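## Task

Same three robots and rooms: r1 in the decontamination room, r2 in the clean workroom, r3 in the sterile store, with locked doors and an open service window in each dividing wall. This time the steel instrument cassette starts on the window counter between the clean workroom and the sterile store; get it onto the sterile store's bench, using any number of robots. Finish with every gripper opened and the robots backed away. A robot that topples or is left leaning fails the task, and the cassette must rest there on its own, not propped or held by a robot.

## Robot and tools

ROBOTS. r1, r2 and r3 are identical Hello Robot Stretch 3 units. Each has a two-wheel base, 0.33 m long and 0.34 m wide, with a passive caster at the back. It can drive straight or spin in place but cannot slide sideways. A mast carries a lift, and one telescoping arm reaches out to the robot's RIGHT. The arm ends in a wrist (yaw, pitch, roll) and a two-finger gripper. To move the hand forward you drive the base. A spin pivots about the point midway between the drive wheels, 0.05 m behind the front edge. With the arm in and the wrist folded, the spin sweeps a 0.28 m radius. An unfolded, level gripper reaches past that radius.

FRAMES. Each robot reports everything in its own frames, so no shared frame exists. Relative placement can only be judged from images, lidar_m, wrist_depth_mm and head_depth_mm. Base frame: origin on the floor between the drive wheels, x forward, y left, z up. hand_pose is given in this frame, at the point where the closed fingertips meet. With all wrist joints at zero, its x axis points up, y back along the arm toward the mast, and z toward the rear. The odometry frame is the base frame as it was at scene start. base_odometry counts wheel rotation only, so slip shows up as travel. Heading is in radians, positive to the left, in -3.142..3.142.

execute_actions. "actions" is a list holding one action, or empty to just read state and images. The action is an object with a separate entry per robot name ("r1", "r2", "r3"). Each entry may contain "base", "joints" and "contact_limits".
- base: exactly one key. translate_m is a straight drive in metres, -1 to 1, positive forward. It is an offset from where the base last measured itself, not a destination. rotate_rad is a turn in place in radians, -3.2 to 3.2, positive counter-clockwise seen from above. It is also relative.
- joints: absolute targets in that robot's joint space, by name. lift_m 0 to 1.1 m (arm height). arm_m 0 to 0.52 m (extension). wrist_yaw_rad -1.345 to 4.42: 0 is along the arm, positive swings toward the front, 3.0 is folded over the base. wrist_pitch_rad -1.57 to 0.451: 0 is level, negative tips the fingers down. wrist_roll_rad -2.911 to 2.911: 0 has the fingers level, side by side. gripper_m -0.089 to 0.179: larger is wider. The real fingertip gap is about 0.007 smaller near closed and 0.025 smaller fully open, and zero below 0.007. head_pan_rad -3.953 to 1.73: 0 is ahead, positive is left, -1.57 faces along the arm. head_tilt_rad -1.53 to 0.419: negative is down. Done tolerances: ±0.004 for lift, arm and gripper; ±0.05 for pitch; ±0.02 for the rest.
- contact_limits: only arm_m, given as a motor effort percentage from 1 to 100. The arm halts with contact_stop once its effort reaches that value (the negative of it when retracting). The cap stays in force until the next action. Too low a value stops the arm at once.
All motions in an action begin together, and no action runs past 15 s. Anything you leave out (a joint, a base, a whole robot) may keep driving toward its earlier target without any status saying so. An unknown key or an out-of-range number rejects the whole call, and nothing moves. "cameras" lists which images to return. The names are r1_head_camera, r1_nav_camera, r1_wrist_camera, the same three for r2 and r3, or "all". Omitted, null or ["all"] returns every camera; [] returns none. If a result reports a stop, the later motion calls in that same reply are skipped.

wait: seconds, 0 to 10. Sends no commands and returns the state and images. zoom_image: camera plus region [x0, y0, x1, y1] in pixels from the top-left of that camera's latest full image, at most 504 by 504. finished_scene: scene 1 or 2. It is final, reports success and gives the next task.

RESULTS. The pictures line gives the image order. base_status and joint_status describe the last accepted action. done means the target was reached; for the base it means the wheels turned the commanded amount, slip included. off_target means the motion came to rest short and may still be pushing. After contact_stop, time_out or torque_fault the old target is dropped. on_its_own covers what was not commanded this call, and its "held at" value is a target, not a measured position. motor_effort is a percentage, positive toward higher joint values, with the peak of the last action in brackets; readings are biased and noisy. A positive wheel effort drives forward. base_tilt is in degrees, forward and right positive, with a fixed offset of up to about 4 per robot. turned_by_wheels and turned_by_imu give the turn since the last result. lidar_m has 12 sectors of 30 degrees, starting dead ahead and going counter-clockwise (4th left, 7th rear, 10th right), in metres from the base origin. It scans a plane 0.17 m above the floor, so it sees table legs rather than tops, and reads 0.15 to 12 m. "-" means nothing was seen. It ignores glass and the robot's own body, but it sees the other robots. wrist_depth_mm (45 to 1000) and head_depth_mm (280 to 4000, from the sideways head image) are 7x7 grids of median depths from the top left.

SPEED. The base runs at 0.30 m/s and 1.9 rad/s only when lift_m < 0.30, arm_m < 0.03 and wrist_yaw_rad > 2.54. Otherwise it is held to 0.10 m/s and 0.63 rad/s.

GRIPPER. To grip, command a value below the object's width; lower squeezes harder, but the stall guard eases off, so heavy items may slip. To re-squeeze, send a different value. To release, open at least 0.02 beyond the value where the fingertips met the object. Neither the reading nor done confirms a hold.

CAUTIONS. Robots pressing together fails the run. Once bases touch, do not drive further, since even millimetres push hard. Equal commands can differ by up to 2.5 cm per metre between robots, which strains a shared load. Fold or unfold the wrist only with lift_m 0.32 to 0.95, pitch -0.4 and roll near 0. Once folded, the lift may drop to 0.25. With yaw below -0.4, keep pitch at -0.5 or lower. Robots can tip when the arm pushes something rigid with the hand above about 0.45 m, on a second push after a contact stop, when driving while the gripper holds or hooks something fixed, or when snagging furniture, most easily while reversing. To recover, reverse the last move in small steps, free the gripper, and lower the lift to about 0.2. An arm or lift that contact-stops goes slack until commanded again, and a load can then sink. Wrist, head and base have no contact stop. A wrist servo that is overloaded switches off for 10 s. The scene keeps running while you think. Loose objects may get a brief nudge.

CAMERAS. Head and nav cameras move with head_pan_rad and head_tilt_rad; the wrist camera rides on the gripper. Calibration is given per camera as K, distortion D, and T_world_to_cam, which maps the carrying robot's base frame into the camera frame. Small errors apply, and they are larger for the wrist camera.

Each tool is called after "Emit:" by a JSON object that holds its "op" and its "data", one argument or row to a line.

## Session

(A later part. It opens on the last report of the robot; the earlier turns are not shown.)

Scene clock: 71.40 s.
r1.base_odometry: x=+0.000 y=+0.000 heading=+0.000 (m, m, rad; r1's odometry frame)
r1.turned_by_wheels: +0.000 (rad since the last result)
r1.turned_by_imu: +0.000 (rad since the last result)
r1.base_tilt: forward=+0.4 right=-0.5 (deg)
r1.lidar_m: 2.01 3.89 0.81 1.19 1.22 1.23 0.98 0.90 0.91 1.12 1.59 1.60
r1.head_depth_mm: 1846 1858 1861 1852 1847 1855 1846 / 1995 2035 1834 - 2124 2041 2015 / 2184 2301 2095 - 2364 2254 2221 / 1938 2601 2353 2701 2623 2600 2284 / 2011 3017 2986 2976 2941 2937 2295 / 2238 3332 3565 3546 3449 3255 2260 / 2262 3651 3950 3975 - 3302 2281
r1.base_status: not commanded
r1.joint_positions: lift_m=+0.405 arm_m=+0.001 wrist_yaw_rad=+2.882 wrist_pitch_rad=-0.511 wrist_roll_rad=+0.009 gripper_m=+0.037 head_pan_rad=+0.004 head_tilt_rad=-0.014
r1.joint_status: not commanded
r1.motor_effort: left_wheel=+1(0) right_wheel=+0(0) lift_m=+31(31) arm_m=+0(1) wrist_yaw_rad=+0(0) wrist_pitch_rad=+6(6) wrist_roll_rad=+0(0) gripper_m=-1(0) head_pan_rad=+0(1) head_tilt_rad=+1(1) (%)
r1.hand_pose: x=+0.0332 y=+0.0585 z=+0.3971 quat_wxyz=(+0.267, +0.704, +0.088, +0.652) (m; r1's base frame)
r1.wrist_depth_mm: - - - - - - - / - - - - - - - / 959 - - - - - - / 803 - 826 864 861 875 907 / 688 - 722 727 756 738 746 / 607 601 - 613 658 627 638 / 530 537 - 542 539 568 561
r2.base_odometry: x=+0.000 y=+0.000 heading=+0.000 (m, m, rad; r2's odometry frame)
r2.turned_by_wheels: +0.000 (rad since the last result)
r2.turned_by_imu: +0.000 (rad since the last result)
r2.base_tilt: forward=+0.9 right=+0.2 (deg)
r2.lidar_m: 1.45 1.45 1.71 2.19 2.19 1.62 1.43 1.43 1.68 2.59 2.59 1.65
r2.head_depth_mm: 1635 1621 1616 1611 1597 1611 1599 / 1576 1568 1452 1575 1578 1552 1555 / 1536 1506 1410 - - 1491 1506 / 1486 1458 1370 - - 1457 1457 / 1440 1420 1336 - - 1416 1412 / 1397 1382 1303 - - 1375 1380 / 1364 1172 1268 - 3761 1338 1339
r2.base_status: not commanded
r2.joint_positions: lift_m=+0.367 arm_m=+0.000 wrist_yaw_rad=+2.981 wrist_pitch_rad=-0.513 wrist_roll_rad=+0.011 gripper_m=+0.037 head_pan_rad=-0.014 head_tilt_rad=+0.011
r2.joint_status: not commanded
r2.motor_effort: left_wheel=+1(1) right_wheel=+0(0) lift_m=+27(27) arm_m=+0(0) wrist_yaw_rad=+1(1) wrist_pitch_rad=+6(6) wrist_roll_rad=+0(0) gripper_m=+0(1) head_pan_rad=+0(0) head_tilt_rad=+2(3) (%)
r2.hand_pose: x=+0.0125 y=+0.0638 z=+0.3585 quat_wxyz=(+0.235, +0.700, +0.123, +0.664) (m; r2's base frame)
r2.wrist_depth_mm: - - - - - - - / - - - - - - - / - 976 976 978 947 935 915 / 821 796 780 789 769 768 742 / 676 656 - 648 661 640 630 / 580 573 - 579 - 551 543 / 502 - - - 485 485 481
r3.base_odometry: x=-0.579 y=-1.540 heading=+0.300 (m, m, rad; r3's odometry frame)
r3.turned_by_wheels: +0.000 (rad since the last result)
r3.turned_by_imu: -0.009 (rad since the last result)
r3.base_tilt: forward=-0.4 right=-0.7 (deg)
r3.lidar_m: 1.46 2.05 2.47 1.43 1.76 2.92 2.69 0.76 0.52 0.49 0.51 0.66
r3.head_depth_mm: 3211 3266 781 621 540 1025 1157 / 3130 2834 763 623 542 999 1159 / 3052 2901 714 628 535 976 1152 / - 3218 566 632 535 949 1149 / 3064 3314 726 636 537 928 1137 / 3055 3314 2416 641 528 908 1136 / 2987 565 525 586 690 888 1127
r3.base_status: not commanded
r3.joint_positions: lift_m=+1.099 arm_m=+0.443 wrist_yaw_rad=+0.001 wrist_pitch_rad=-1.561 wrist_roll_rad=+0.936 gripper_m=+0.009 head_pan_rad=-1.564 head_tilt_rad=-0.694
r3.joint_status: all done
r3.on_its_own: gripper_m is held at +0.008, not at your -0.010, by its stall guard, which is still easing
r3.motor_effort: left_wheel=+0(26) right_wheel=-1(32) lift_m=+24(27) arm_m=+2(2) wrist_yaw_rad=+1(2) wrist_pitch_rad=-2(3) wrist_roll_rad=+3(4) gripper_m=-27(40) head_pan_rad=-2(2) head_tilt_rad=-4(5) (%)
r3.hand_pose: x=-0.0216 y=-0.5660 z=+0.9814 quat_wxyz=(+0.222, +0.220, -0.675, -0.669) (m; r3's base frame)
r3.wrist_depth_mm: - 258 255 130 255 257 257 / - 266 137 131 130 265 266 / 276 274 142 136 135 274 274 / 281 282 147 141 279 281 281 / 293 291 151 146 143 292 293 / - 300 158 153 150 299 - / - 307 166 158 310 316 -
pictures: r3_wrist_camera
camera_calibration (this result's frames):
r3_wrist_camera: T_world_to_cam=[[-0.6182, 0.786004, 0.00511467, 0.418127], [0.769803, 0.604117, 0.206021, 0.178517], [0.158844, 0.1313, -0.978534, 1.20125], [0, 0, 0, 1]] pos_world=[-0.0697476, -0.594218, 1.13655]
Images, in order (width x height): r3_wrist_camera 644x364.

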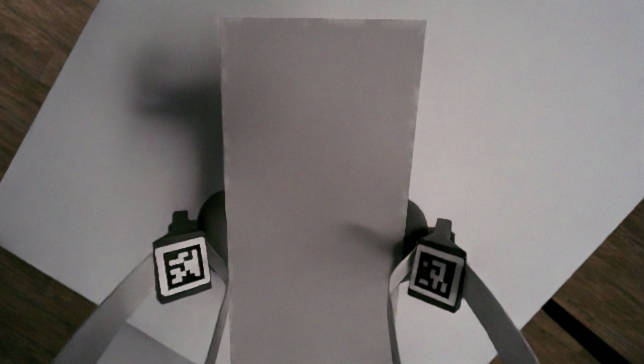

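Emit:
{"op": "execute_actions", "data": {
  "actions": [
    {"r3":{"base":{"translate_m":-0.4},"joints":{"arm_m":0,"wrist_roll_rad":1.57}}}
  ],
  "cameras": []
}}

Emit:
{"op": "execute_actions", "data": {
  "actions": [
    {"r3":{"base":{"rotate_rad":1.57}}}
  ],
  "cameras": []
}}

Emit:
{"op": "execute_actions", "data": {
  "actions": [
    {"r3":{"base":{"translate_m":0.95}}}
  ],
  "cameras": []
}}

Emit:
{"op": "execute_actions", "data": {
  "actions": [
    {"r3":{"base":{"rotate_rad":1.57},"joints":{"head_tilt_rad":-0.9}}}
  ],
  "cameras": []
}}

Emit:
{"op": "execute_actions", "data": {
  "actions": [
    {"r3":{"joints":{"arm_m":0.5}}}
  ],
  "cameras": ["r3_head_camera"]
}}

Scene clock: 82.07 s.
r1.base_odometry: x=+0.000 y=+0.000 heading=+0.000 (m, m, rad; r1's odometry frame)
r1.turned_by_wheels: +0.000 (rad since the last result)
r1.turned_by_imu: +0.000 (rad since the last result)
r1.base_tilt: forward=+0.3 right=-0.5 (deg)
r1.lidar_m: 2.01 3.89 0.81 1.19 1.22 1.23 0.98 0.90 0.91 1.13 1.59 1.60
r1.head_depth_mm: 1862 1848 1843 1841 1851 1812 1846 / 2035 2055 1857 - 2118 2036 2041 / 2193 2290 2096 - 2366 2268 2212 / 1931 2601 2354 2667 2656 2583 2298 / 2022 3003 2960 2951 2951 2896 2305 / 2246 3346 3537 3454 3496 3272 2257 / 2270 3673 3920 - - 3300 2271
r1.base_status: not commanded
r1.joint_positions: lift_m=+0.405 arm_m=+0.001 wrist_yaw_rad=+2.882 wrist_pitch_rad=-0.511 wrist_roll_rad=+0.009 gripper_m=+0.037 head_pan_rad=+0.004 head_tilt_rad=-0.014
r1.joint_status: not commanded
r1.motor_effort: left_wheel=+1(1) right_wheel=+0(0) lift_m=+31(31) arm_m=+0(1) wrist_yaw_rad=+0(0) wrist_pitch_rad=+6(6) wrist_roll_rad=+0(0) gripper_m=-1(1) head_pan_rad=+0(0) head_tilt_rad=+0(1) (%)
r1.hand_pose: x=+0.0332 y=+0.0585 z=+0.3971 quat_wxyz=(+0.267, +0.704, +0.088, +0.652) (m; r1's base frame)
r1.wrist_depth_mm: - - - - - - - / - - - - - - - / 932 - - - - - - / 816 - 843 858 868 892 906 / 683 - 729 723 749 729 759 / 604 601 - 614 643 635 634 / 525 544 - 543 537 559 566
r2.base_odometry: x=+0.000 y=+0.000 heading=+0.000 (m, m, rad; r2's odometry frame)
r2.turned_by_wheels: +0.000 (rad since the last result)
r2.turned_by_imu: +0.001 (rad since the last result)
r2.base_tilt: forward=+0.8 right=+0.1 (deg)
r2.lidar_m: 1.45 1.45 1.71 2.19 2.20 1.62 1.43 1.43 1.69 2.59 2.59 1.65
r2.head_depth_mm: 1629 1617 1613 1613 1610 1603 1599 / 1578 1559 1448 1585 1566 1550 1550 / 1520 1511 1410 - - 1497 1510 / 1488 1462 1369 - - 1450 1457 / 1435 1428 1342 - - 1409 1419 / 1396 1385 1295 - - 1374 1388 / 1358 1179 1271 - 3830 1335 1339
r2.base_status: not commanded
r2.joint_positions: lift_m=+0.367 arm_m=+0.000 wrist_yaw_rad=+2.981 wrist_pitch_rad=-0.513 wrist_roll_rad=+0.011 gripper_m=+0.037 head_pan_rad=-0.014 head_tilt_rad=+0.011
r2.joint_status: not commanded
r2.motor_effort: left_wheel=+0(0) right_wheel=+0(0) lift_m=+28(27) arm_m=+0(0) wrist_yaw_rad=+1(1) wrist_pitch_rad=+6(6) wrist_roll_rad=+1(0) gripper_m=+0(1) head_pan_rad=+0(0) head_tilt_rad=+3(2) (%)
r2.hand_pose: x=+0.0125 y=+0.0638 z=+0.3585 quat_wxyz=(+0.235, +0.700, +0.123, +0.664) (m; r2's base frame)
r2.wrist_depth_mm: - - - - - - - / - - - - - - - / - - 988 992 955 953 916 / 808 787 790 776 777 747 747 / 669 662 - 643 657 637 639 / 574 571 - 578 - 548 549 / 503 - - - 485 490 481
r3.base_odometry: x=-0.961 y=-1.658 heading=+0.300 (m, m, rad; r3's odometry frame)
r3.turned_by_wheels: +0.000 (rad since the last result)
r3.turned_by_imu: +0.003 (rad since the last result)
r3.base_tilt: forward=-0.5 right=-0.8 (deg)
r3.lidar_m: 1.55 2.46 1.53 2.01 2.05 2.50 2.36 0.80 0.56 0.52 0.53 0.70
r3.head_depth_mm: - - - - - - - / - - - - - - - / - - - - - - - / 3117 3015 803 654 - - - / 3086 3279 810 656 - 1026 - / 3079 3310 819 642 556 968 287 / 3031 3332 825 646 545 947 1148
r3.base_status: done
r3.joint_positions: lift_m=+1.099 arm_m=+0.000 wrist_yaw_rad=+0.001 wrist_pitch_rad=-1.561 wrist_roll_rad=+1.563 gripper_m=+0.019 head_pan_rad=-1.564 head_tilt_rad=-0.694
r3.joint_status: all done
r3.on_its_own: gripper_m is held at +0.018, not at your -0.010, by its stall guard, which is not easing now
r3.motor_effort: left_wheel=+1(6) right_wheel=+0(7) lift_m=+24(24) arm_m=-3(5) wrist_yaw_rad=+0(0) wrist_pitch_rad=-2(2) wrist_roll_rad=+4(4) gripper_m=-24(24) head_pan_rad=-2(2) head_tilt_rad=-4(4) (%)
r3.hand_pose: x=-0.0216 y=-0.1234 z=+0.9814 quat_wxyz=(+0.003, +0.003, -0.710, -0.704) (m; r3's base frame)
r3.wrist_depth_mm: 532 750 - 129 - - - / 536 751 137 132 129 - - / 530 763 143 137 134 - - / 533 756 147 141 - - - / 331 727 152 147 144 - - / 330 683 159 153 150 - - / 316 814 168 160 - - -
pictures: none
No camera images: the call's "cameras" was empty. Leave "cameras" out to get every camera's image.

Scene clock: 85.50 s.
r1.base_odometry: x=+0.000 y=+0.000 heading=+0.000 (m, m, rad; r1's odometry frame)
r1.turned_by_wheels: +0.000 (rad since the last result)
r1.turned_by_imu: +0.000 (rad since the last result)
r1.base_tilt: forward=+0.4 right=-0.5 (deg)
r1.lidar_m: 2.02 3.90 0.81 1.19 1.22 1.23 0.98 0.90 0.91 1.12 1.59 1.60
r1.head_depth_mm: 1848 1850 1837 1844 1845 1842 1840 / 2016 2037 1863 - 2116 2041 2000 / 2176 2290 2066 - 2372 2264 2198 / 1927 2626 2379 2724 2598 2567 2287 / 2021 2901 2981 3019 2936 2883 2286 / 2236 3295 3489 3480 3482 3290 2269 / 2267 3578 3954 3975 - 3291 2246
r1.base_status: not commanded
r1.joint_positions: lift_m=+0.405 arm_m=+0.001 wrist_yaw_rad=+2.882 wrist_pitch_rad=-0.511 wrist_roll_rad=+0.009 gripper_m=+0.037 head_pan_rad=+0.004 head_tilt_rad=-0.014
r1.joint_status: not commanded
r1.motor_effort: left_wheel=+0(0) right_wheel=+0(0) lift_m=+31(31) arm_m=-1(1) wrist_yaw_rad=+0(0) wrist_pitch_rad=+6(6) wrist_roll_rad=+0(0) gripper_m=-1(0) head_pan_rad=-1(0) head_tilt_rad=+1(1) (%)
r1.hand_pose: x=+0.0332 y=+0.0585 z=+0.3971 quat_wxyz=(+0.267, +0.704, +0.088, +0.652) (m; r1's base frame)
r1.wrist_depth_mm: - - - - - - - / - - - - - - - / 948 - - - - - - / 810 - 846 848 879 872 907 / 685 - 733 718 735 734 748 / 597 595 - 619 645 633 650 / 528 541 - 547 537 554 562
r2.base_odometry: x=+0.000 y=+0.000 heading=+0.000 (m, m, rad; r2's odometry frame)
r2.turned_by_wheels: +0.000 (rad since the last result)
r2.turned_by_imu: +0.000 (rad since the last result)
r2.base_tilt: forward=+0.8 right=+0.0 (deg)
r2.lidar_m: 1.45 1.45 1.72 2.19 2.19 1.62 1.43 1.43 1.69 2.59 2.59 1.65
r2.head_depth_mm: 1632 1619 1611 1606 1612 1605 1601 / 1576 1563 1451 1590 1579 1543 1546 / 1524 1515 1416 - - 1503 1499 / 1484 1465 1367 - - 1460 1460 / 1439 1416 1340 - - 1411 1418 / 1400 1378 1304 - - 1379 1377 / 1355 1172 1271 - 3775 1334 1343
r2.base_status: not commanded
r2.joint_positions: lift_m=+0.367 arm_m=+0.000 wrist_yaw_rad=+2.981 wrist_pitch_rad=-0.513 wrist_roll_rad=+0.011 gripper_m=+0.037 head_pan_rad=-0.014 head_tilt_rad=+0.011
r2.joint_status: not commanded
r2.motor_effort: left_wheel=+0(0) right_wheel=+0(0) lift_m=+27(27) arm_m=+0(0) wrist_yaw_rad=+0(1) wrist_pitch_rad=+6(6) wrist_roll_rad=+1(0) gripper_m=+0(0) head_pan_rad=+0(0) head_tilt_rad=+2(2) (%)
r2.hand_pose: x=+0.0125 y=+0.0638 z=+0.3585 quat_wxyz=(+0.235, +0.700, +0.123, +0.664) (m; r2's base frame)
r2.wrist_depth_mm: - - - - - - - / - - - - - - - / - 987 991 965 942 964 917 / 793 802 788 787 773 768 743 / 676 669 - 655 663 643 626 / 576 568 - 580 - 548 540 / 506 - - - 485 481 478
r3.base_odometry: x=-0.961 y=-1.658 heading=+1.870 (m, m, rad; r3's odometry frame)
r3.turned_by_wheels: +1.570 (rad since the last result)
r3.turned_by_imu: +1.597 (rad since the last result)
r3.base_tilt: forward=-0.5 right=-0.7 (deg)
r3.lidar_m: 2.00 1.52 2.49 2.36 0.80 0.56 0.52 0.53 0.70 1.57 2.46 1.54
r3.head_depth_mm: - - - - - - - / - - - - - - - / - - - - - - - / 2129 2398 2451 1995 - - - / 2094 2384 2475 2005 - 1327 - / 2085 2343 2500 1963 1608 1366 287 / 2062 2332 2532 1979 1620 1369 1186
r3.base_status: done
r3.joint_positions: lift_m=+1.099 arm_m=+0.000 wrist_yaw_rad=+0.001 wrist_pitch_rad=-1.561 wrist_roll_rad=+1.563 gripper_m=+0.019 head_pan_rad=-1.564 head_tilt_rad=-0.694
r3.joint_status: not commanded
r3.on_its_own: gripper_m is held at +0.018, not at your -0.010, by its stall guard, which is not easing now
r3.motor_effort: left_wheel=-5(11) right_wheel=+3(8) lift_m=+24(25) arm_m=-3(3) wrist_yaw_rad=+0(0) wrist_pitch_rad=-2(2) wrist_roll_rad=+4(4) gripper_m=-24(24) head_pan_rad=-2(2) head_tilt_rad=-4(3) (%)
r3.hand_pose: x=-0.0216 y=-0.1234 z=+0.9814 quat_wxyz=(+0.003, +0.003, -0.710, -0.704) (m; r3's base frame)
r3.wrist_depth_mm: - - - 130 - - - / - - 137 132 129 - - / - - 142 136 134 - - / - - 148 141 - - - / - - 152 147 144 - - / - - 159 153 150 - - / - - 167 160 - - -
pictures: none
No camera images: the call's "cameras" was empty. Leave "cameras" out to get every camera's image.

Scene clock: 96.40 s.
r1.base_odometry: x=+0.000 y=+0.000 heading=+0.000 (m, m, rad; r1's odometry frame)
r1.turned_by_wheels: +0.000 (rad since the last result)
r1.turned_by_imu: +0.001 (rad since the last result)
r1.base_tilt: forward=+0.4 right=-0.5 (deg)
r1.lidar_m: 2.01 3.90 0.81 1.19 1.22 1.23 0.99 0.90 0.91 1.13 1.59 1.60
r1.head_depth_mm: 1850 1867 1851 1854 1842 1850 1843 / 2007 2071 1845 - 2114 2014 2041 / 2204 2298 2111 - 2377 2251 2204 / 1901 2554 2337 2671 2630 2596 2322 / 2018 2948 2977 2941 2957 2893 2317 / 2270 3295 3520 3516 3493 3252 2273 / 2282 3511 3909 3993 3985 3206 2271
r1.base_status: not commanded
r1.joint_positions: lift_m=+0.405 arm_m=+0.001 wrist_yaw_rad=+2.882 wrist_pitch_rad=-0.511 wrist_roll_rad=+0.009 gripper_m=+0.037 head_pan_rad=+0.004 head_tilt_rad=-0.014
r1.joint_status: not commanded
r1.motor_effort: left_wheel=+1(1) right_wheel=+0(0) lift_m=+31(31) arm_m=-1(0) wrist_yaw_rad=+0(0) wrist_pitch_rad=+6(5) wrist_roll_rad=+0(0) gripper_m=-1(0) head_pan_rad=+0(0) head_tilt_rad=+2(1) (%)
r1.hand_pose: x=+0.0332 y=+0.0585 z=+0.3971 quat_wxyz=(+0.267, +0.704, +0.088, +0.652) (m; r1's base frame)
r1.wrist_depth_mm: - - - - - - - / - - - - - - - / 955 - - - - - - / 805 - 849 863 867 891 902 / 684 - 732 713 750 733 751 / 595 595 - 625 648 633 651 / 533 538 - 546 543 558 562
r2.base_odometry: x=+0.000 y=+0.000 heading=+0.000 (m, m, rad; r2's odometry frame)
r2.turned_by_wheels: +0.000 (rad since the last result)
r2.turned_by_imu: +0.001 (rad since the last result)
r2.base_tilt: forward=+0.8 right=+0.1 (deg)
r2.lidar_m: 1.45 1.45 1.71 2.19 2.19 1.62 1.43 1.43 1.69 2.58 2.58 1.65
r2.head_depth_mm: 1631 1612 1618 1607 1611 1596 1596 / 1576 1571 1450 1582 1585 1537 1544 / 1528 1507 1410 - - 1495 1503 / 1484 1473 1376 - - 1456 1456 / 1440 1424 1339 - - 1414 1412 / 1403 1379 1299 - - 1376 1375 / 1368 1167 1272 - 3781 1336 1344
r2.base_status: not commanded
r2.joint_positions: lift_m=+0.367 arm_m=+0.000 wrist_yaw_rad=+2.981 wrist_pitch_rad=-0.513 wrist_roll_rad=+0.011 gripper_m=+0.037 head_pan_rad=-0.014 head_tilt_rad=+0.011
r2.joint_status: not commanded
r2.motor_effort: left_wheel=-1(0) right_wheel=+0(0) lift_m=+27(27) arm_m=+0(0) wrist_yaw_rad=+0(1) wrist_pitch_rad=+6(6) wrist_roll_rad=+0(0) gripper_m=+1(0) head_pan_rad=+0(0) head_tilt_rad=+3(3) (%)
r2.hand_pose: x=+0.0125 y=+0.0638 z=+0.3585 quat_wxyz=(+0.235, +0.700, +0.123, +0.664) (m; r2's base frame)
r2.wrist_depth_mm: - - - - - - - / - - - - - - - / - - 975 966 967 926 901 / 801 789 780 772 764 749 757 / 679 669 - 655 664 642 626 / 569 572 - 578 - 541 547 / 504 - - - 486 484 477
r3.base_odometry: x=-1.241 y=-0.750 heading=+1.870 (m, m, rad; r3's odometry frame)
r3.turned_by_wheels: +0.000 (rad since the last result)
r3.turned_by_imu: +0.000 (rad since the last result)
r3.base_tilt: forward=-0.6 right=-0.6 (deg)
r3.lidar_m: 1.05 1.07 0.83 2.42 2.25 1.57 1.47 1.51 1.95 2.34 0.77 1.12
r3.head_depth_mm: - - - - - - - / - - - - - - - / - - - - - - - / 2063 2323 2468 1992 - - - / 2047 2324 2472 2006 - 1331 - / 2022 2293 2480 1959 1613 1369 287 / 2013 2258 2428 1968 1623 1313 1192
r3.base_status: done
r3.joint_positions: lift_m=+1.099 arm_m=+0.000 wrist_yaw_rad=+0.001 wrist_pitch_rad=-1.561 wrist_roll_rad=+1.563 gripper_m=+0.019 head_pan_rad=-1.564 head_tilt_rad=-0.694
r3.joint_status: not commanded
r3.on_its_own: gripper_m is held at +0.018, not at your -0.010, by its stall guard, which is not easing now
r3.motor_effort: left_wheel=-5(8) right_wheel=+2(8) lift_m=+25(25) arm_m=-3(3) wrist_yaw_rad=-1(1) wrist_pitch_rad=-2(2) wrist_roll_rad=+4(4) gripper_m=-24(24) head_pan_rad=-1(2) head_tilt_rad=-4(4) (%)
r3.hand_pose: x=-0.0216 y=-0.1234 z=+0.9814 quat_wxyz=(+0.003, +0.003, -0.710, -0.704) (m; r3's base frame)
r3.wrist_depth_mm: - - - 130 - - - / - - 137 131 130 - - / - - 142 136 134 - - / - - 147 141 - - - / - - 151 147 144 - - / - - 159 153 150 - - / - - 168 160 - - -
pictures: none
No camera images: the call's "cameras" was empty. Leave "cameras" out to get every camera's image.

Scene clock: 99.87 s.
r1.base_odometry: x=+0.000 y=+0.000 heading=+0.000 (m, m, rad; r1's odometry frame)
r1.turned_by_wheels: +0.000 (rad since the last result)
r1.turned_by_imu: +0.000 (rad since the last result)
r1.base_tilt: forward=+0.4 right=-0.5 (deg)
r1.lidar_m: 2.01 3.88 0.81 1.19 1.22 1.23 0.98 0.90 0.91 1.12 1.59 1.60
r1.head_depth_mm: 1846 1858 1851 1858 1842 1842 1848 / 2006 2044 1846 - 2120 2024 2034 / 2189 2281 2088 - 2373 2306 2197 / 1914 2581 2401 2690 2617 2545 2297 / 2002 2991 2973 2977 2989 2916 2314 / 2242 3279 3531 3464 3456 3263 2307 / 2284 3600 3937 - - 3300 2271
r1.base_status: not commanded
r1.joint_positions: lift_m=+0.405 arm_m=+0.001 wrist_yaw_rad=+2.882 wrist_pitch_rad=-0.511 wrist_roll_rad=+0.009 gripper_m=+0.037 head_pan_rad=+0.004 head_tilt_rad=-0.014
r1.joint_status: not commanded
r1.motor_effort: left_wheel=+0(1) right_wheel=+0(0) lift_m=+31(31) arm_m=+0(1) wrist_yaw_rad=+0(0) wrist_pitch_rad=+6(6) wrist_roll_rad=+0(0) gripper_m=-1(0) head_pan_rad=-1(1) head_tilt_rad=+1(1) (%)
r1.hand_pose: x=+0.0332 y=+0.0585 z=+0.3971 quat_wxyz=(+0.267, +0.704, +0.088, +0.652) (m; r1's base frame)
r1.wrist_depth_mm: - - - - - - - / - - - - - - - / 946 - - - - - - / 808 - 846 846 855 877 895 / 689 - 725 723 754 732 748 / 598 599 - 614 645 638 634 / 526 544 - 547 539 556 560
r2.base_odometry: x=+0.000 y=+0.000 heading=+0.000 (m, m, rad; r2's odometry frame)
r2.turned_by_wheels: +0.000 (rad since the last result)
r2.turned_by_imu: +0.000 (rad since the last result)
r2.base_tilt: forward=+0.8 right=+0.2 (deg)
r2.lidar_m: 1.45 1.45 1.71 2.19 2.19 1.62 1.43 1.43 1.69 2.58 2.59 1.65
r2.head_depth_mm: 1624 1626 1625 1616 1612 1606 1603 / 1569 1564 1460 1574 1575 1545 1543 / 1531 1507 1410 - - 1499 1503 / 1481 1464 1380 - - 1455 1459 / 1442 1419 1334 - - 1403 1422 / 1402 1386 1307 - - 1371 1383 / 1365 1175 1274 - 3773 1330 1343
r2.base_status: not commanded
r2.joint_positions: lift_m=+0.367 arm_m=+0.000 wrist_yaw_rad=+2.981 wrist_pitch_rad=-0.513 wrist_roll_rad=+0.011 gripper_m=+0.037 head_pan_rad=-0.014 head_tilt_rad=+0.011
r2.joint_status: not commanded
r2.motor_effort: left_wheel=+1(0) right_wheel=+0(0) lift_m=+28(27) arm_m=+0(0) wrist_yaw_rad=+1(1) wrist_pitch_rad=+6(6) wrist_roll_rad=+0(0) gripper_m=+0(0) head_pan_rad=+0(0) head_tilt_rad=+3(3) (%)
r2.hand_pose: x=+0.0125 y=+0.0638 z=+0.3585 quat_wxyz=(+0.235, +0.700, +0.123, +0.664) (m; r2's base frame)
r2.wrist_depth_mm: - - - - - - - / - - - - - - - / - - - 977 947 944 906 / 812 805 773 804 775 768 731 / 678 665 - 649 659 632 639 / 575 576 - 581 - 549 549 / 508 - - - 482 485 482
r3.base_odometry: x=-1.241 y=-0.750 heading=-2.844 (m, m, rad; r3's odometry frame)
r3.turned_by_wheels: +1.570 (rad since the last result)
r3.turned_by_imu: +1.596 (rad since the last result)
r3.base_tilt: forward=-0.5 right=-0.7 (deg)
r3.lidar_m: 2.42 2.24 1.56 1.47 1.50 1.95 2.35 0.77 1.11 1.05 1.08 0.84
r3.head_depth_mm: - - - - 297 - 1106 / - - - - - - - / - - - - - - - / 1189 910 797 - 301 285 1118 / 1200 917 795 - 1383 287 1107 / 1185 923 768 653 1417 288 1104 / 1177 930 769 657 1397 1263 1128
r3.base_status: done
r3.joint_positions: lift_m=+1.099 arm_m=+0.000 wrist_yaw_rad=+0.001 wrist_pitch_rad=-1.561 wrist_roll_rad=+1.563 gripper_m=+0.019 head_pan_rad=-1.564 head_tilt_rad=-0.889
r3.joint_status: all done
r3.on_its_own: gripper_m is held at +0.018, not at your -0.010, by its stall guard, which is not easing now
r3.motor_effort: left_wheel=-5(11) right_wheel=+3(8) lift_m=+24(25) arm_m=-3(3) wrist_yaw_rad=+0(0) wrist_pitch_rad=-2(2) wrist_roll_rad=+4(4) gripper_m=-24(24) head_pan_rad=-1(2) head_tilt_rad=-7(29) (%)
r3.hand_pose: x=-0.0216 y=-0.1234 z=+0.9814 quat_wxyz=(+0.003, +0.003, -0.710, -0.704) (m; r3's base frame)
r3.wrist_depth_mm: 358 - - 129 - - - / 369 - 137 132 129 - - / 377 - 142 136 133 - - / 391 - 148 141 - - - / 402 - 151 147 144 - - / 416 - 160 153 150 - - / 431 - 167 160 - - -
pictures: none
No camera images: the call's "cameras" was empty. Leave "cameras" out to get every camera's image.

Scene clock: 104.73 s.
r1.base_odometry: x=+0.000 y=+0.000 heading=+0.000 (m, m, rad; r1's odometry frame)
r1.turned_by_wheels: +0.000 (rad since the last result)
r1.turned_by_imu: +0.000 (rad since the last result)
r1.base_tilt: forward=+0.3 right=-0.5 (deg)
r1.lidar_m: 2.01 3.90 0.81 1.19 1.21 1.23 0.98 0.90 0.91 1.13 1.59 1.60
r1.head_depth_mm: 1859 1841 1851 1826 1839 1837 1836 / 1984 2049 1841 - 2116 2027 2039 / 2191 2282 2085 - 2388 2285 2211 / 1918 2573 2338 2691 2607 2556 2308 / 2005 2985 2953 2946 2966 2875 2296 / 2241 3290 3485 3467 3492 3183 2271 / 2265 3641 3924 - - 3258 2270
r1.base_status: not commanded
r1.joint_positions: lift_m=+0.405 arm_m=+0.001 wrist_yaw_rad=+2.882 wrist_pitch_rad=-0.511 wrist_roll_rad=+0.009 gripper_m=+0.037 head_pan_rad=+0.004 head_tilt_rad=-0.014
r1.joint_status: not commanded
r1.motor_effort: left_wheel=+0(1) right_wheel=+0(0) lift_m=+31(31) arm_m=+0(1) wrist_yaw_rad=+0(1) wrist_pitch_rad=+6(6) wrist_roll_rad=+0(0) gripper_m=-1(0) head_pan_rad=+0(1) head_tilt_rad=+1(1) (%)
r1.hand_pose: x=+0.0332 y=+0.0585 z=+0.3971 quat_wxyz=(+0.267, +0.704, +0.088, +0.652) (m; r1's base frame)
r1.wrist_depth_mm: - - - - - - - / - - - - - - - / 961 - - - - - - / 811 - 840 848 877 891 901 / 693 - 729 717 747 736 747 / 599 595 - 619 657 633 641 / 528 540 - 551 536 548 560
r2.base_odometry: x=+0.000 y=+0.000 heading=+0.000 (m, m, rad; r2's odometry frame)
r2.turned_by_wheels: +0.000 (rad since the last result)
r2.turned_by_imu: +0.000 (rad since the last result)
r2.base_tilt: forward=+0.8 right=+0.0 (deg)
r2.lidar_m: 1.45 1.45 1.72 2.19 2.20 1.62 1.43 1.43 1.69 2.58 2.58 1.65
r2.head_depth_mm: 1633 1616 1612 1608 1607 1599 1586 / 1575 1561 1453 1577 1576 1544 1545 / 1520 1499 1409 - - 1494 1495 / 1479 1461 1373 - - 1465 1464 / 1444 1425 1339 - - 1409 1413 / 1397 1381 1307 - - 1379 1373 / 1363 1171 1269 - 3786 1337 1345
r2.base_status: not commanded
r2.joint_positions: lift_m=+0.367 arm_m=+0.000 wrist_yaw_rad=+2.981 wrist_pitch_rad=-0.513 wrist_roll_rad=+0.011 gripper_m=+0.037 head_pan_rad=-0.014 head_tilt_rad=+0.011
r2.joint_status: not commanded
r2.motor_effort: left_wheel=+0(1) right_wheel=-1(1) lift_m=+27(27) arm_m=+0(0) wrist_yaw_rad=+0(1) wrist_pitch_rad=+6(6) wrist_roll_rad=+0(0) gripper_m=+0(0) head_pan_rad=+0(0) head_tilt_rad=+2(2) (%)
r2.hand_pose: x=+0.0125 y=+0.0638 z=+0.3585 quat_wxyz=(+0.235, +0.700, +0.123, +0.664) (m; r2's base frame)
r2.wrist_depth_mm: - - - - - - - / - - - - - - - / - 995 992 965 950 944 918 / 805 794 804 786 759 756 755 / 672 665 - 647 657 644 632 / 580 567 - 571 - 553 544 / 506 - - - 489 482 481
r3.base_odometry: x=-1.241 y=-0.750 heading=-2.844 (m, m, rad; r3's odometry frame)
r3.turned_by_wheels: +0.000 (rad since the last result)
r3.turned_by_imu: +0.001 (rad since the last result)
r3.base_tilt: forward=-0.4 right=-0.7 (deg)
r3.lidar_m: 2.42 2.24 1.56 1.47 1.51 1.95 2.35 0.77 1.12 1.05 1.08 0.83
r3.head_depth_mm: 1203 890 743 663 1382 1227 1108 / 1190 894 746 653 1388 1231 1145 / 1176 877 750 655 1395 1242 1149 / 1171 871 755 649 1403 1243 1137 / 1181 864 758 649 1407 1252 1126 / 1189 921 765 652 1414 1255 1127 / 1180 927 767 656 1392 1262 1131
r3.base_status: not commanded
r3.joint_positions: lift_m=+1.099 arm_m=+0.500 wrist_yaw_rad=+0.000 wrist_pitch_rad=-1.561 wrist_roll_rad=+1.565 gripper_m=+0.019 head_pan_rad=-1.564 head_tilt_rad=-0.889
r3.joint_status: all done
r3.on_its_own: gripper_m is held at +0.018, not at your -0.010, by its stall guard, which is not easing now
r3.motor_effort: left_wheel=-6(5) right_wheel=+3(3) lift_m=+25(24) arm_m=+3(1) wrist_yaw_rad=+1(1) wrist_pitch_rad=-2(2) wrist_roll_rad=+3(4) gripper_m=-24(24) head_pan_rad=-2(2) head_tilt_rad=-7(7) (%)
r3.hand_pose: x=-0.0215 y=-0.6228 z=+0.9814 quat_wxyz=(+0.002, +0.002, -0.710, -0.704) (m; r3's base frame)
r3.wrist_depth_mm: 353 352 351 129 349 355 - / 367 363 137 132 129 366 - / 376 375 142 136 135 372 - / 383 385 147 141 379 383 - / 397 399 151 146 143 399 - / 413 412 159 153 151 416 - / 425 428 168 159 424 431 -
pictures: r3_head_camera (sideways: a quarter turn clockwise sets it upright)
camera_calibration (this result's frames):
r3_head_camera: T_world_to_cam=[[0.0475241, 0.797026, -0.602072, 0.806116], [0.99887, -0.0385208, 0.0278509, -0.0455829], [-0.000994403, -0.602715, -0.797956, 0.99915], [0, 0, 0, 1]] pos_world=[0.00821504, -0.0420484, 1.28389]
Images, in order (width x height): r3_head_camera 896x504.

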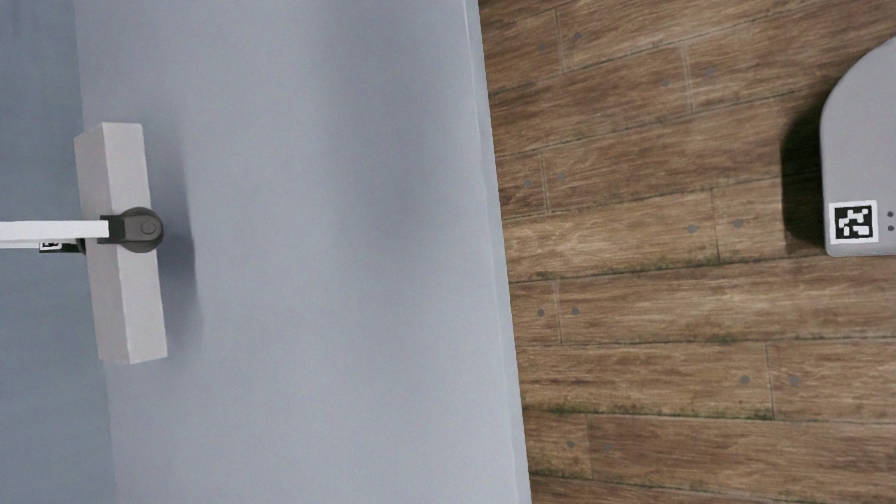

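Emit:
{"op": "execute_actions", "data": {
  "actions": [
    {"r3":{"joints":{"lift_m":0.905}}}
  ],
  "cameras": []
}}

Emit:
{"op": "execute_actions", "data": {
  "actions": [
    {"r3":{"joints":{"gripper_m":0.17}}}
  ],
  "cameras": []
}}

Emit:
{"op": "execute_actions", "data": {
  "actions": [
    {"r3":{"joints":{"lift_m":1.05,"arm_m":0}}}
  ],
  "cameras": ["r3_nav_camera"]
}}

Emit:
{"op": "finished_scene", "data": {
  "scene": 2
}}

Scene clock: 111.57 s.
r1.base_odometry: x=+0.000 y=+0.000 heading=+0.000 (m, m, rad; r1's odometry frame)
r1.turned_by_wheels: +0.000 (rad since the last result)
r1.turned_by_imu: +0.000 (rad since the last result)
r1.base_tilt: forward=+0.4 right=-0.5 (deg)
r1.lidar_m: 2.01 3.89 0.81 1.19 1.22 1.23 0.98 0.90 0.91 1.12 1.59 1.60
r1.head_depth_mm: 1848 1861 1862 1851 1845 1840 1830 / 1993 2042 1865 - 2135 2030 2024 / 2212 2275 2073 - 2396 2267 2224 / 1899 2601 2376 2688 2638 2549 2303 / 2039 2964 2996 2974 2974 2907 2300 / 2251 3293 3494 3504 3482 3207 2265 / 2253 3592 3945 3983 - 3327 2253
r1.base_status: not commanded
r1.joint_positions: lift_m=+0.405 arm_m=+0.001 wrist_yaw_rad=+2.882 wrist_pitch_rad=-0.511 wrist_roll_rad=+0.009 gripper_m=+0.037 head_pan_rad=+0.004 head_tilt_rad=-0.014
r1.joint_status: not commanded
r1.motor_effort: left_wheel=+0(0) right_wheel=+0(0) lift_m=+31(31) arm_m=+0(0) wrist_yaw_rad=+0(0) wrist_pitch_rad=+6(6) wrist_roll_rad=+0(0) gripper_m=+0(0) head_pan_rad=-1(1) head_tilt_rad=+1(1) (%)
r1.hand_pose: x=+0.0332 y=+0.0585 z=+0.3971 quat_wxyz=(+0.267, +0.704, +0.088, +0.652) (m; r1's base frame)
r1.wrist_depth_mm: - - - - - - - / - - - - - - - / 943 990 - - - - - / 807 - 840 865 863 878 898 / 696 - 722 716 751 737 754 / 595 588 - 618 654 638 650 / 524 535 - 542 538 560 570
r2.base_odometry: x=+0.000 y=+0.000 heading=+0.000 (m, m, rad; r2's odometry frame)
r2.turned_by_wheels: +0.000 (rad since the last result)
r2.turned_by_imu: +0.000 (rad since the last result)
r2.base_tilt: forward=+0.8 right=+0.0 (deg)
r2.lidar_m: 1.45 1.45 1.71 2.19 2.20 1.62 1.43 1.43 1.68 2.58 2.59 1.65
r2.head_depth_mm: 1635 1623 1622 1605 1609 1595 1599 / 1576 1565 1447 1586 1576 1540 1541 / 1521 1505 1408 - - 1492 1505 / 1480 1466 1371 - - 1458 1458 / 1437 1415 1332 - - 1410 1413 / 1406 1379 1299 - - 1377 1377 / 1363 1169 1270 - 3792 1333 1343
r2.base_status: not commanded
r2.joint_positions: lift_m=+0.367 arm_m=+0.000 wrist_yaw_rad=+2.981 wrist_pitch_rad=-0.513 wrist_roll_rad=+0.011 gripper_m=+0.037 head_pan_rad=-0.014 head_tilt_rad=+0.011
r2.joint_status: not commanded
r2.motor_effort: left_wheel=+0(0) right_wheel=+0(1) lift_m=+26(27) arm_m=+0(0) wrist_yaw_rad=+1(1) wrist_pitch_rad=+6(6) wrist_roll_rad=+1(1) gripper_m=+0(0) head_pan_rad=+0(0) head_tilt_rad=+2(3) (%)
r2.hand_pose: x=+0.0125 y=+0.0638 z=+0.3585 quat_wxyz=(+0.235, +0.700, +0.123, +0.664) (m; r2's base frame)
r2.wrist_depth_mm: - - - - - - - / - - - - - - - / 996 993 990 985 989 939 922 / 825 800 792 791 761 755 752 / 680 663 - 647 666 638 631 / 578 570 - 569 - 547 551 / 501 - - - 487 485 482
r3.base_odometry: x=-1.241 y=-0.750 heading=-2.844 (m, m, rad; r3's odometry frame)
r3.turned_by_wheels: +0.000 (rad since the last result)
r3.turned_by_imu: +0.001 (rad since the last result)
r3.base_tilt: forward=-0.4 right=-0.8 (deg)
r3.lidar_m: 2.42 2.24 1.56 1.47 1.51 1.95 2.34 0.77 1.11 1.05 1.07 0.84
r3.head_depth_mm: 1230 - 719 663 1385 1231 1110 / 1048 871 747 653 1390 1238 1143 / 1278 878 718 656 1398 1238 1149 / 1211 885 726 648 1404 1244 1138 / 1198 912 737 650 1410 1253 1123 / 1187 920 764 655 1414 1259 1122 / 1178 929 768 656 1396 1262 1129
r3.base_status: not commanded
r3.joint_positions: lift_m=+0.905 arm_m=+0.500 wrist_yaw_rad=+0.000 wrist_pitch_rad=-1.561 wrist_roll_rad=+1.565 gripper_m=+0.019 head_pan_rad=-1.564 head_tilt_rad=-0.889
r3.joint_status: all done
r3.on_its_own: gripper_m is held at +0.018, not at your -0.010, by its stall guard, which is not easing now
r3.motor_effort: left_wheel=-5(5) right_wheel=+2(3) lift_m=+15(20) arm_m=+3(3) wrist_yaw_rad=+0(0) wrist_pitch_rad=-3(2) wrist_roll_rad=+3(3) gripper_m=-24(24) head_pan_rad=-2(2) head_tilt_rad=-7(7) (%)
r3.hand_pose: x=-0.0215 y=-0.6228 z=+0.7875 quat_wxyz=(+0.002, +0.002, -0.710, -0.704) (m; r3's base frame)
r3.wrist_depth_mm: 172 171 169 129 169 171 170 / 176 176 137 131 130 176 177 / 181 181 142 136 135 183 181 / 188 188 147 141 185 187 187 / 194 194 152 147 144 193 193 / 201 200 159 153 150 199 199 / 205 207 168 160 204 207 207
pictures: none
No camera images: the call's "cameras" was empty. Leave "cameras" out to get every camera's image.

Scene clock: 113.57 s.
r1.base_odometry: x=+0.000 y=+0.000 heading=+0.000 (m, m, rad; r1's odometry frame)
r1.turned_by_wheels: +0.000 (rad since the last result)
r1.turned_by_imu: +0.000 (rad since the last result)
r1.base_tilt: forward=+0.4 right=-0.5 (deg)
r1.lidar_m: 2.00 3.90 0.81 1.19 1.22 1.23 0.98 0.90 0.91 1.12 1.59 1.60
r1.head_depth_mm: 1850 1875 1849 1852 1858 1832 1816 / 2016 2043 1859 - 2104 2012 2019 / 2195 2315 2062 - 2398 2271 2198 / 1892 2586 2369 2672 2668 2505 2293 / 2033 2939 2974 2995 2981 2887 2296 / 2265 3339 3581 3501 3444 3279 2268 / 2288 3655 3934 - - 3291 2261
r1.base_status: not commanded
r1.joint_positions: lift_m=+0.405 arm_m=+0.001 wrist_yaw_rad=+2.882 wrist_pitch_rad=-0.511 wrist_roll_rad=+0.009 gripper_m=+0.037 head_pan_rad=+0.004 head_tilt_rad=-0.014
r1.joint_status: not commanded
r1.motor_effort: left_wheel=+1(1) right_wheel=+0(0) lift_m=+31(31) arm_m=+0(1) wrist_yaw_rad=+0(0) wrist_pitch_rad=+6(6) wrist_roll_rad=+0(0) gripper_m=+0(0) head_pan_rad=+0(1) head_tilt_rad=+1(1) (%)
r1.hand_pose: x=+0.0332 y=+0.0585 z=+0.3971 quat_wxyz=(+0.267, +0.704, +0.088, +0.652) (m; r1's base frame)
r1.wrist_depth_mm: - - - - - - - / - - - - - - - / 958 - - - - - - / 801 - 852 846 874 884 893 / 686 - 720 712 760 739 747 / 602 600 - 617 652 636 636 / 529 537 - 548 538 559 562
r2.base_odometry: x=+0.000 y=+0.000 heading=+0.000 (m, m, rad; r2's odometry frame)
r2.turned_by_wheels: +0.000 (rad since the last result)
r2.turned_by_imu: +0.000 (rad since the last result)
r2.base_tilt: forward=+0.8 right=+0.1 (deg)
r2.lidar_m: 1.45 1.45 1.71 2.19 2.19 1.62 1.43 1.43 1.69 2.58 2.59 1.65
r2.head_depth_mm: 1623 1624 1611 1611 1607 1601 1595 / 1576 1558 1458 1578 1577 1546 1537 / 1528 1509 1408 - - 1488 1504 / 1486 1459 1365 - - 1457 1453 / 1448 1419 1333 - - 1410 1416 / 1396 1383 1296 - - 1384 1379 / 1365 1175 1270 - 3801 1333 1346
r2.base_status: not commanded
r2.joint_positions: lift_m=+0.367 arm_m=+0.000 wrist_yaw_rad=+2.981 wrist_pitch_rad=-0.513 wrist_roll_rad=+0.011 gripper_m=+0.037 head_pan_rad=-0.014 head_tilt_rad=+0.011
r2.joint_status: not commanded
r2.motor_effort: left_wheel=+0(0) right_wheel=-1(0) lift_m=+26(27) arm_m=+0(0) wrist_yaw_rad=+1(1) wrist_pitch_rad=+6(6) wrist_roll_rad=+0(0) gripper_m=+0(1) head_pan_rad=+0(0) head_tilt_rad=+3(2) (%)
r2.hand_pose: x=+0.0125 y=+0.0638 z=+0.3585 quat_wxyz=(+0.235, +0.700, +0.123, +0.664) (m; r2's base frame)
r2.wrist_depth_mm: - - - - - - - / - - - - - - - / - - 982 946 964 953 922 / 814 795 790 782 758 759 745 / 670 661 - 650 653 642 632 / 573 574 - 578 - 543 550 / 498 - - - 483 484 482
r3.base_odometry: x=-1.241 y=-0.750 heading=-2.844 (m, m, rad; r3's odometry frame)
r3.turned_by_wheels: +0.000 (rad since the last result)
r3.turned_by_imu: +0.000 (rad since the last result)
r3.base_tilt: forward=-0.5 right=-0.7 (deg)
r3.lidar_m: 2.42 2.24 1.56 1.48 1.51 1.95 2.35 0.77 1.11 1.05 1.08 0.84
r3.head_depth_mm: 1225 - 718 663 1385 1229 1110 / 1047 871 745 654 1385 1239 1140 / 1279 876 734 656 1399 1242 1147 / 1214 883 727 648 1405 1246 1137 / 1197 913 741 648 1411 1253 1125 / 1189 922 765 653 1412 1254 1124 / 1178 929 768 657 1394 1260 1127
r3.base_status: not commanded
r3.joint_positions: lift_m=+0.905 arm_m=+0.500 wrist_yaw_rad=+0.000 wrist_pitch_rad=-1.564 wrist_roll_rad=+1.565 gripper_m=+0.170 head_pan_rad=-1.564 head_tilt_rad=-0.889
r3.joint_status: all done
r3.motor_effort: left_wheel=-6(5) right_wheel=+4(4) lift_m=+14(14) arm_m=+3(3) wrist_yaw_rad=+1(0) wrist_pitch_rad=-1(2) wrist_roll_rad=+3(3) gripper_m=-1(95) head_pan_rad=-2(2) head_tilt_rad=-7(7) (%)
r3.hand_pose: x=-0.0215 y=-0.6221 z=+0.7875 quat_wxyz=(+0.002, +0.002, -0.709, -0.705) (m; r3's base frame)
r3.wrist_depth_mm: 170 171 169 170 171 171 171 / 177 176 147 145 174 177 177 / 181 181 180 150 180 182 182 / 188 187 185 155 185 188 188 / 193 194 191 160 193 193 193 / - 200 197 165 199 202 201 / 208 207 205 171 206 208 207
pictures: none
No camera images: the call's "cameras" was empty. Leave "cameras" out to get every camera's image.

Scene clock: 118.43 s.
r1.base_odometry: x=+0.000 y=+0.000 heading=+0.000 (m, m, rad; r1's odometry frame)
r1.turned_by_wheels: +0.000 (rad since the last result)
r1.turned_by_imu: +0.000 (rad since the last result)
r1.base_tilt: forward=+0.4 right=-0.6 (deg)
r1.lidar_m: 2.01 3.91 0.81 1.19 1.22 1.23 0.98 0.90 0.91 1.12 1.59 1.60
r1.head_depth_mm: 1840 1868 1847 1859 1827 1842 1852 / 2025 2053 1858 - 2118 2041 2030 / 2178 2263 2077 - 2385 2257 2211 / 1911 2594 2363 2714 2632 2564 2308 / 2022 2941 2943 2959 2986 2941 2318 / 2256 3303 3480 3485 3455 3296 2270 / 2286 3644 3904 - - 3309 2262
r1.base_status: not commanded
r1.joint_positions: lift_m=+0.405 arm_m=+0.001 wrist_yaw_rad=+2.882 wrist_pitch_rad=-0.511 wrist_roll_rad=+0.009 gripper_m=+0.037 head_pan_rad=+0.004 head_tilt_rad=-0.014
r1.joint_status: not commanded
r1.motor_effort: left_wheel=+1(1) right_wheel=+0(0) lift_m=+31(31) arm_m=+0(1) wrist_yaw_rad=+0(0) wrist_pitch_rad=+6(6) wrist_roll_rad=+0(0) gripper_m=-1(0) head_pan_rad=+0(1) head_tilt_rad=+0(0) (%)
r1.hand_pose: x=+0.0332 y=+0.0585 z=+0.3971 quat_wxyz=(+0.267, +0.704, +0.088, +0.652) (m; r1's base frame)
r1.wrist_depth_mm: - - - - - - - / - - - - - - - / 943 - - - - - - / 807 - 834 853 853 879 889 / 695 - 721 730 747 721 752 / 597 600 - 617 651 630 636 / 524 540 - 546 541 559 558
r2.base_odometry: x=+0.000 y=+0.000 heading=+0.000 (m, m, rad; r2's odometry frame)
r2.turned_by_wheels: +0.000 (rad since the last result)
r2.turned_by_imu: +0.000 (rad since the last result)
r2.base_tilt: forward=+0.8 right=+0.1 (deg)
r2.lidar_m: 1.45 1.45 1.71 2.19 2.19 1.62 1.43 1.43 1.69 2.58 2.58 1.65
r2.head_depth_mm: 1641 1620 1609 1610 1609 1607 1589 / 1576 1568 1444 1580 1572 1541 1544 / 1535 1510 1407 - - 1493 1501 / 1481 1458 1378 - - 1459 1452 / 1443 1415 1329 - - 1411 1418 / 1394 1378 1302 - - 1380 1379 / 1364 1172 1268 - 3836 1340 1343
r2.base_status: not commanded
r2.joint_positions: lift_m=+0.367 arm_m=+0.000 wrist_yaw_rad=+2.981 wrist_pitch_rad=-0.513 wrist_roll_rad=+0.011 gripper_m=+0.037 head_pan_rad=-0.014 head_tilt_rad=+0.011
r2.joint_status: not commanded
r2.motor_effort: left_wheel=+1(0) right_wheel=-1(0) lift_m=+27(27) arm_m=+0(0) wrist_yaw_rad=+0(1) wrist_pitch_rad=+6(6) wrist_roll_rad=+0(0) gripper_m=+0(0) head_pan_rad=+0(0) head_tilt_rad=+2(3) (%)
r2.hand_pose: x=+0.0125 y=+0.0638 z=+0.3585 quat_wxyz=(+0.235, +0.700, +0.123, +0.664) (m; r2's base frame)
r2.wrist_depth_mm: - - - - - - - / - - - - - - - / - 997 978 984 946 929 933 / 807 801 781 775 775 758 747 / 667 684 - 652 667 635 633 / 581 569 - 581 - 551 549 / 500 - - - 481 488 484
r3.base_odometry: x=-1.241 y=-0.750 heading=-2.844 (m, m, rad; r3's odometry frame)
r3.turned_by_wheels: +0.000 (rad since the last result)
r3.turned_by_imu: +0.001 (rad since the last result)
r3.base_tilt: forward=-0.5 right=-0.7 (deg)
r3.lidar_m: 2.43 2.24 1.56 1.48 1.51 1.95 2.35 0.77 1.11 1.05 1.08 0.84
r3.head_depth_mm: - - - - 1339 1227 1107 / - - - - - 1231 - / - - - - - 1222 1147 / 1189 906 730 675 - 1235 1139 / 1198 914 740 663 1405 1251 1123 / 1188 921 764 653 1410 1261 1125 / 1179 930 769 657 1402 1260 1132
r3.base_status: not commanded
r3.joint_positions: lift_m=+1.050 arm_m=+0.000 wrist_yaw_rad=+0.000 wrist_pitch_rad=-1.564 wrist_roll_rad=+1.565 gripper_m=+0.170 head_pan_rad=-1.564 head_tilt_rad=-0.889
r3.joint_status: all done
r3.motor_effort: left_wheel=-5(5) right_wheel=+3(4) lift_m=+24(25) arm_m=-3(4) wrist_yaw_rad=+0(0) wrist_pitch_rad=-1(2) wrist_roll_rad=+3(3) gripper_m=+0(0) head_pan_rad=-2(1) head_tilt_rad=-7(7) (%)
r3.hand_pose: x=-0.0215 y=-0.1227 z=+0.9320 quat_wxyz=(+0.002, +0.002, -0.709, -0.705) (m; r3's base frame)
r3.wrist_depth_mm: 385 - - - - - - / 331 - - - - - - / 330 - - - - - - / 341 - - - - - - / 351 - - - - - - / - - - - - - - / 375 - - - - - -
pictures: r3_nav_camera (sideways: a quarter turn counterclockwise sets it upright)
camera_calibration (this result's frames):
r3_nav_camera: T_world_to_cam=[[0.0129902, -0.77786, 0.628303, -0.775372], [-0.999909, -0.012306, 0.00543786, 0.0510082], [0.00350202, -0.628317, -0.77795, 0.970062], [0, 0, 0, 1]] pos_world=[0.0576786, 0.00700294, 1.24155]
Images, in order (width x height): r3_nav_camera 672x504.

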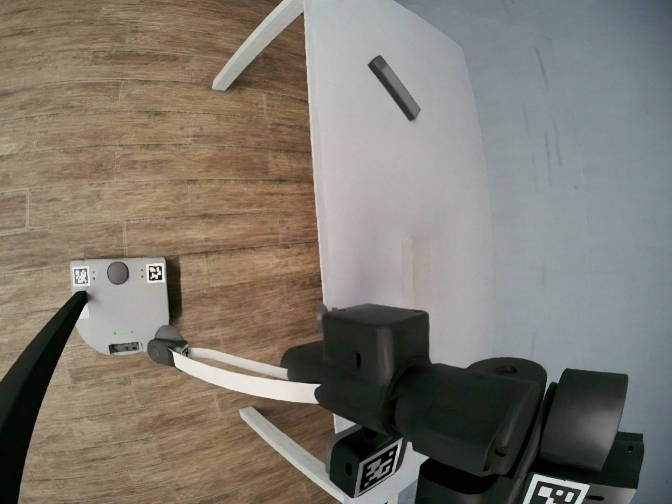

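The scene is finished: the task was done.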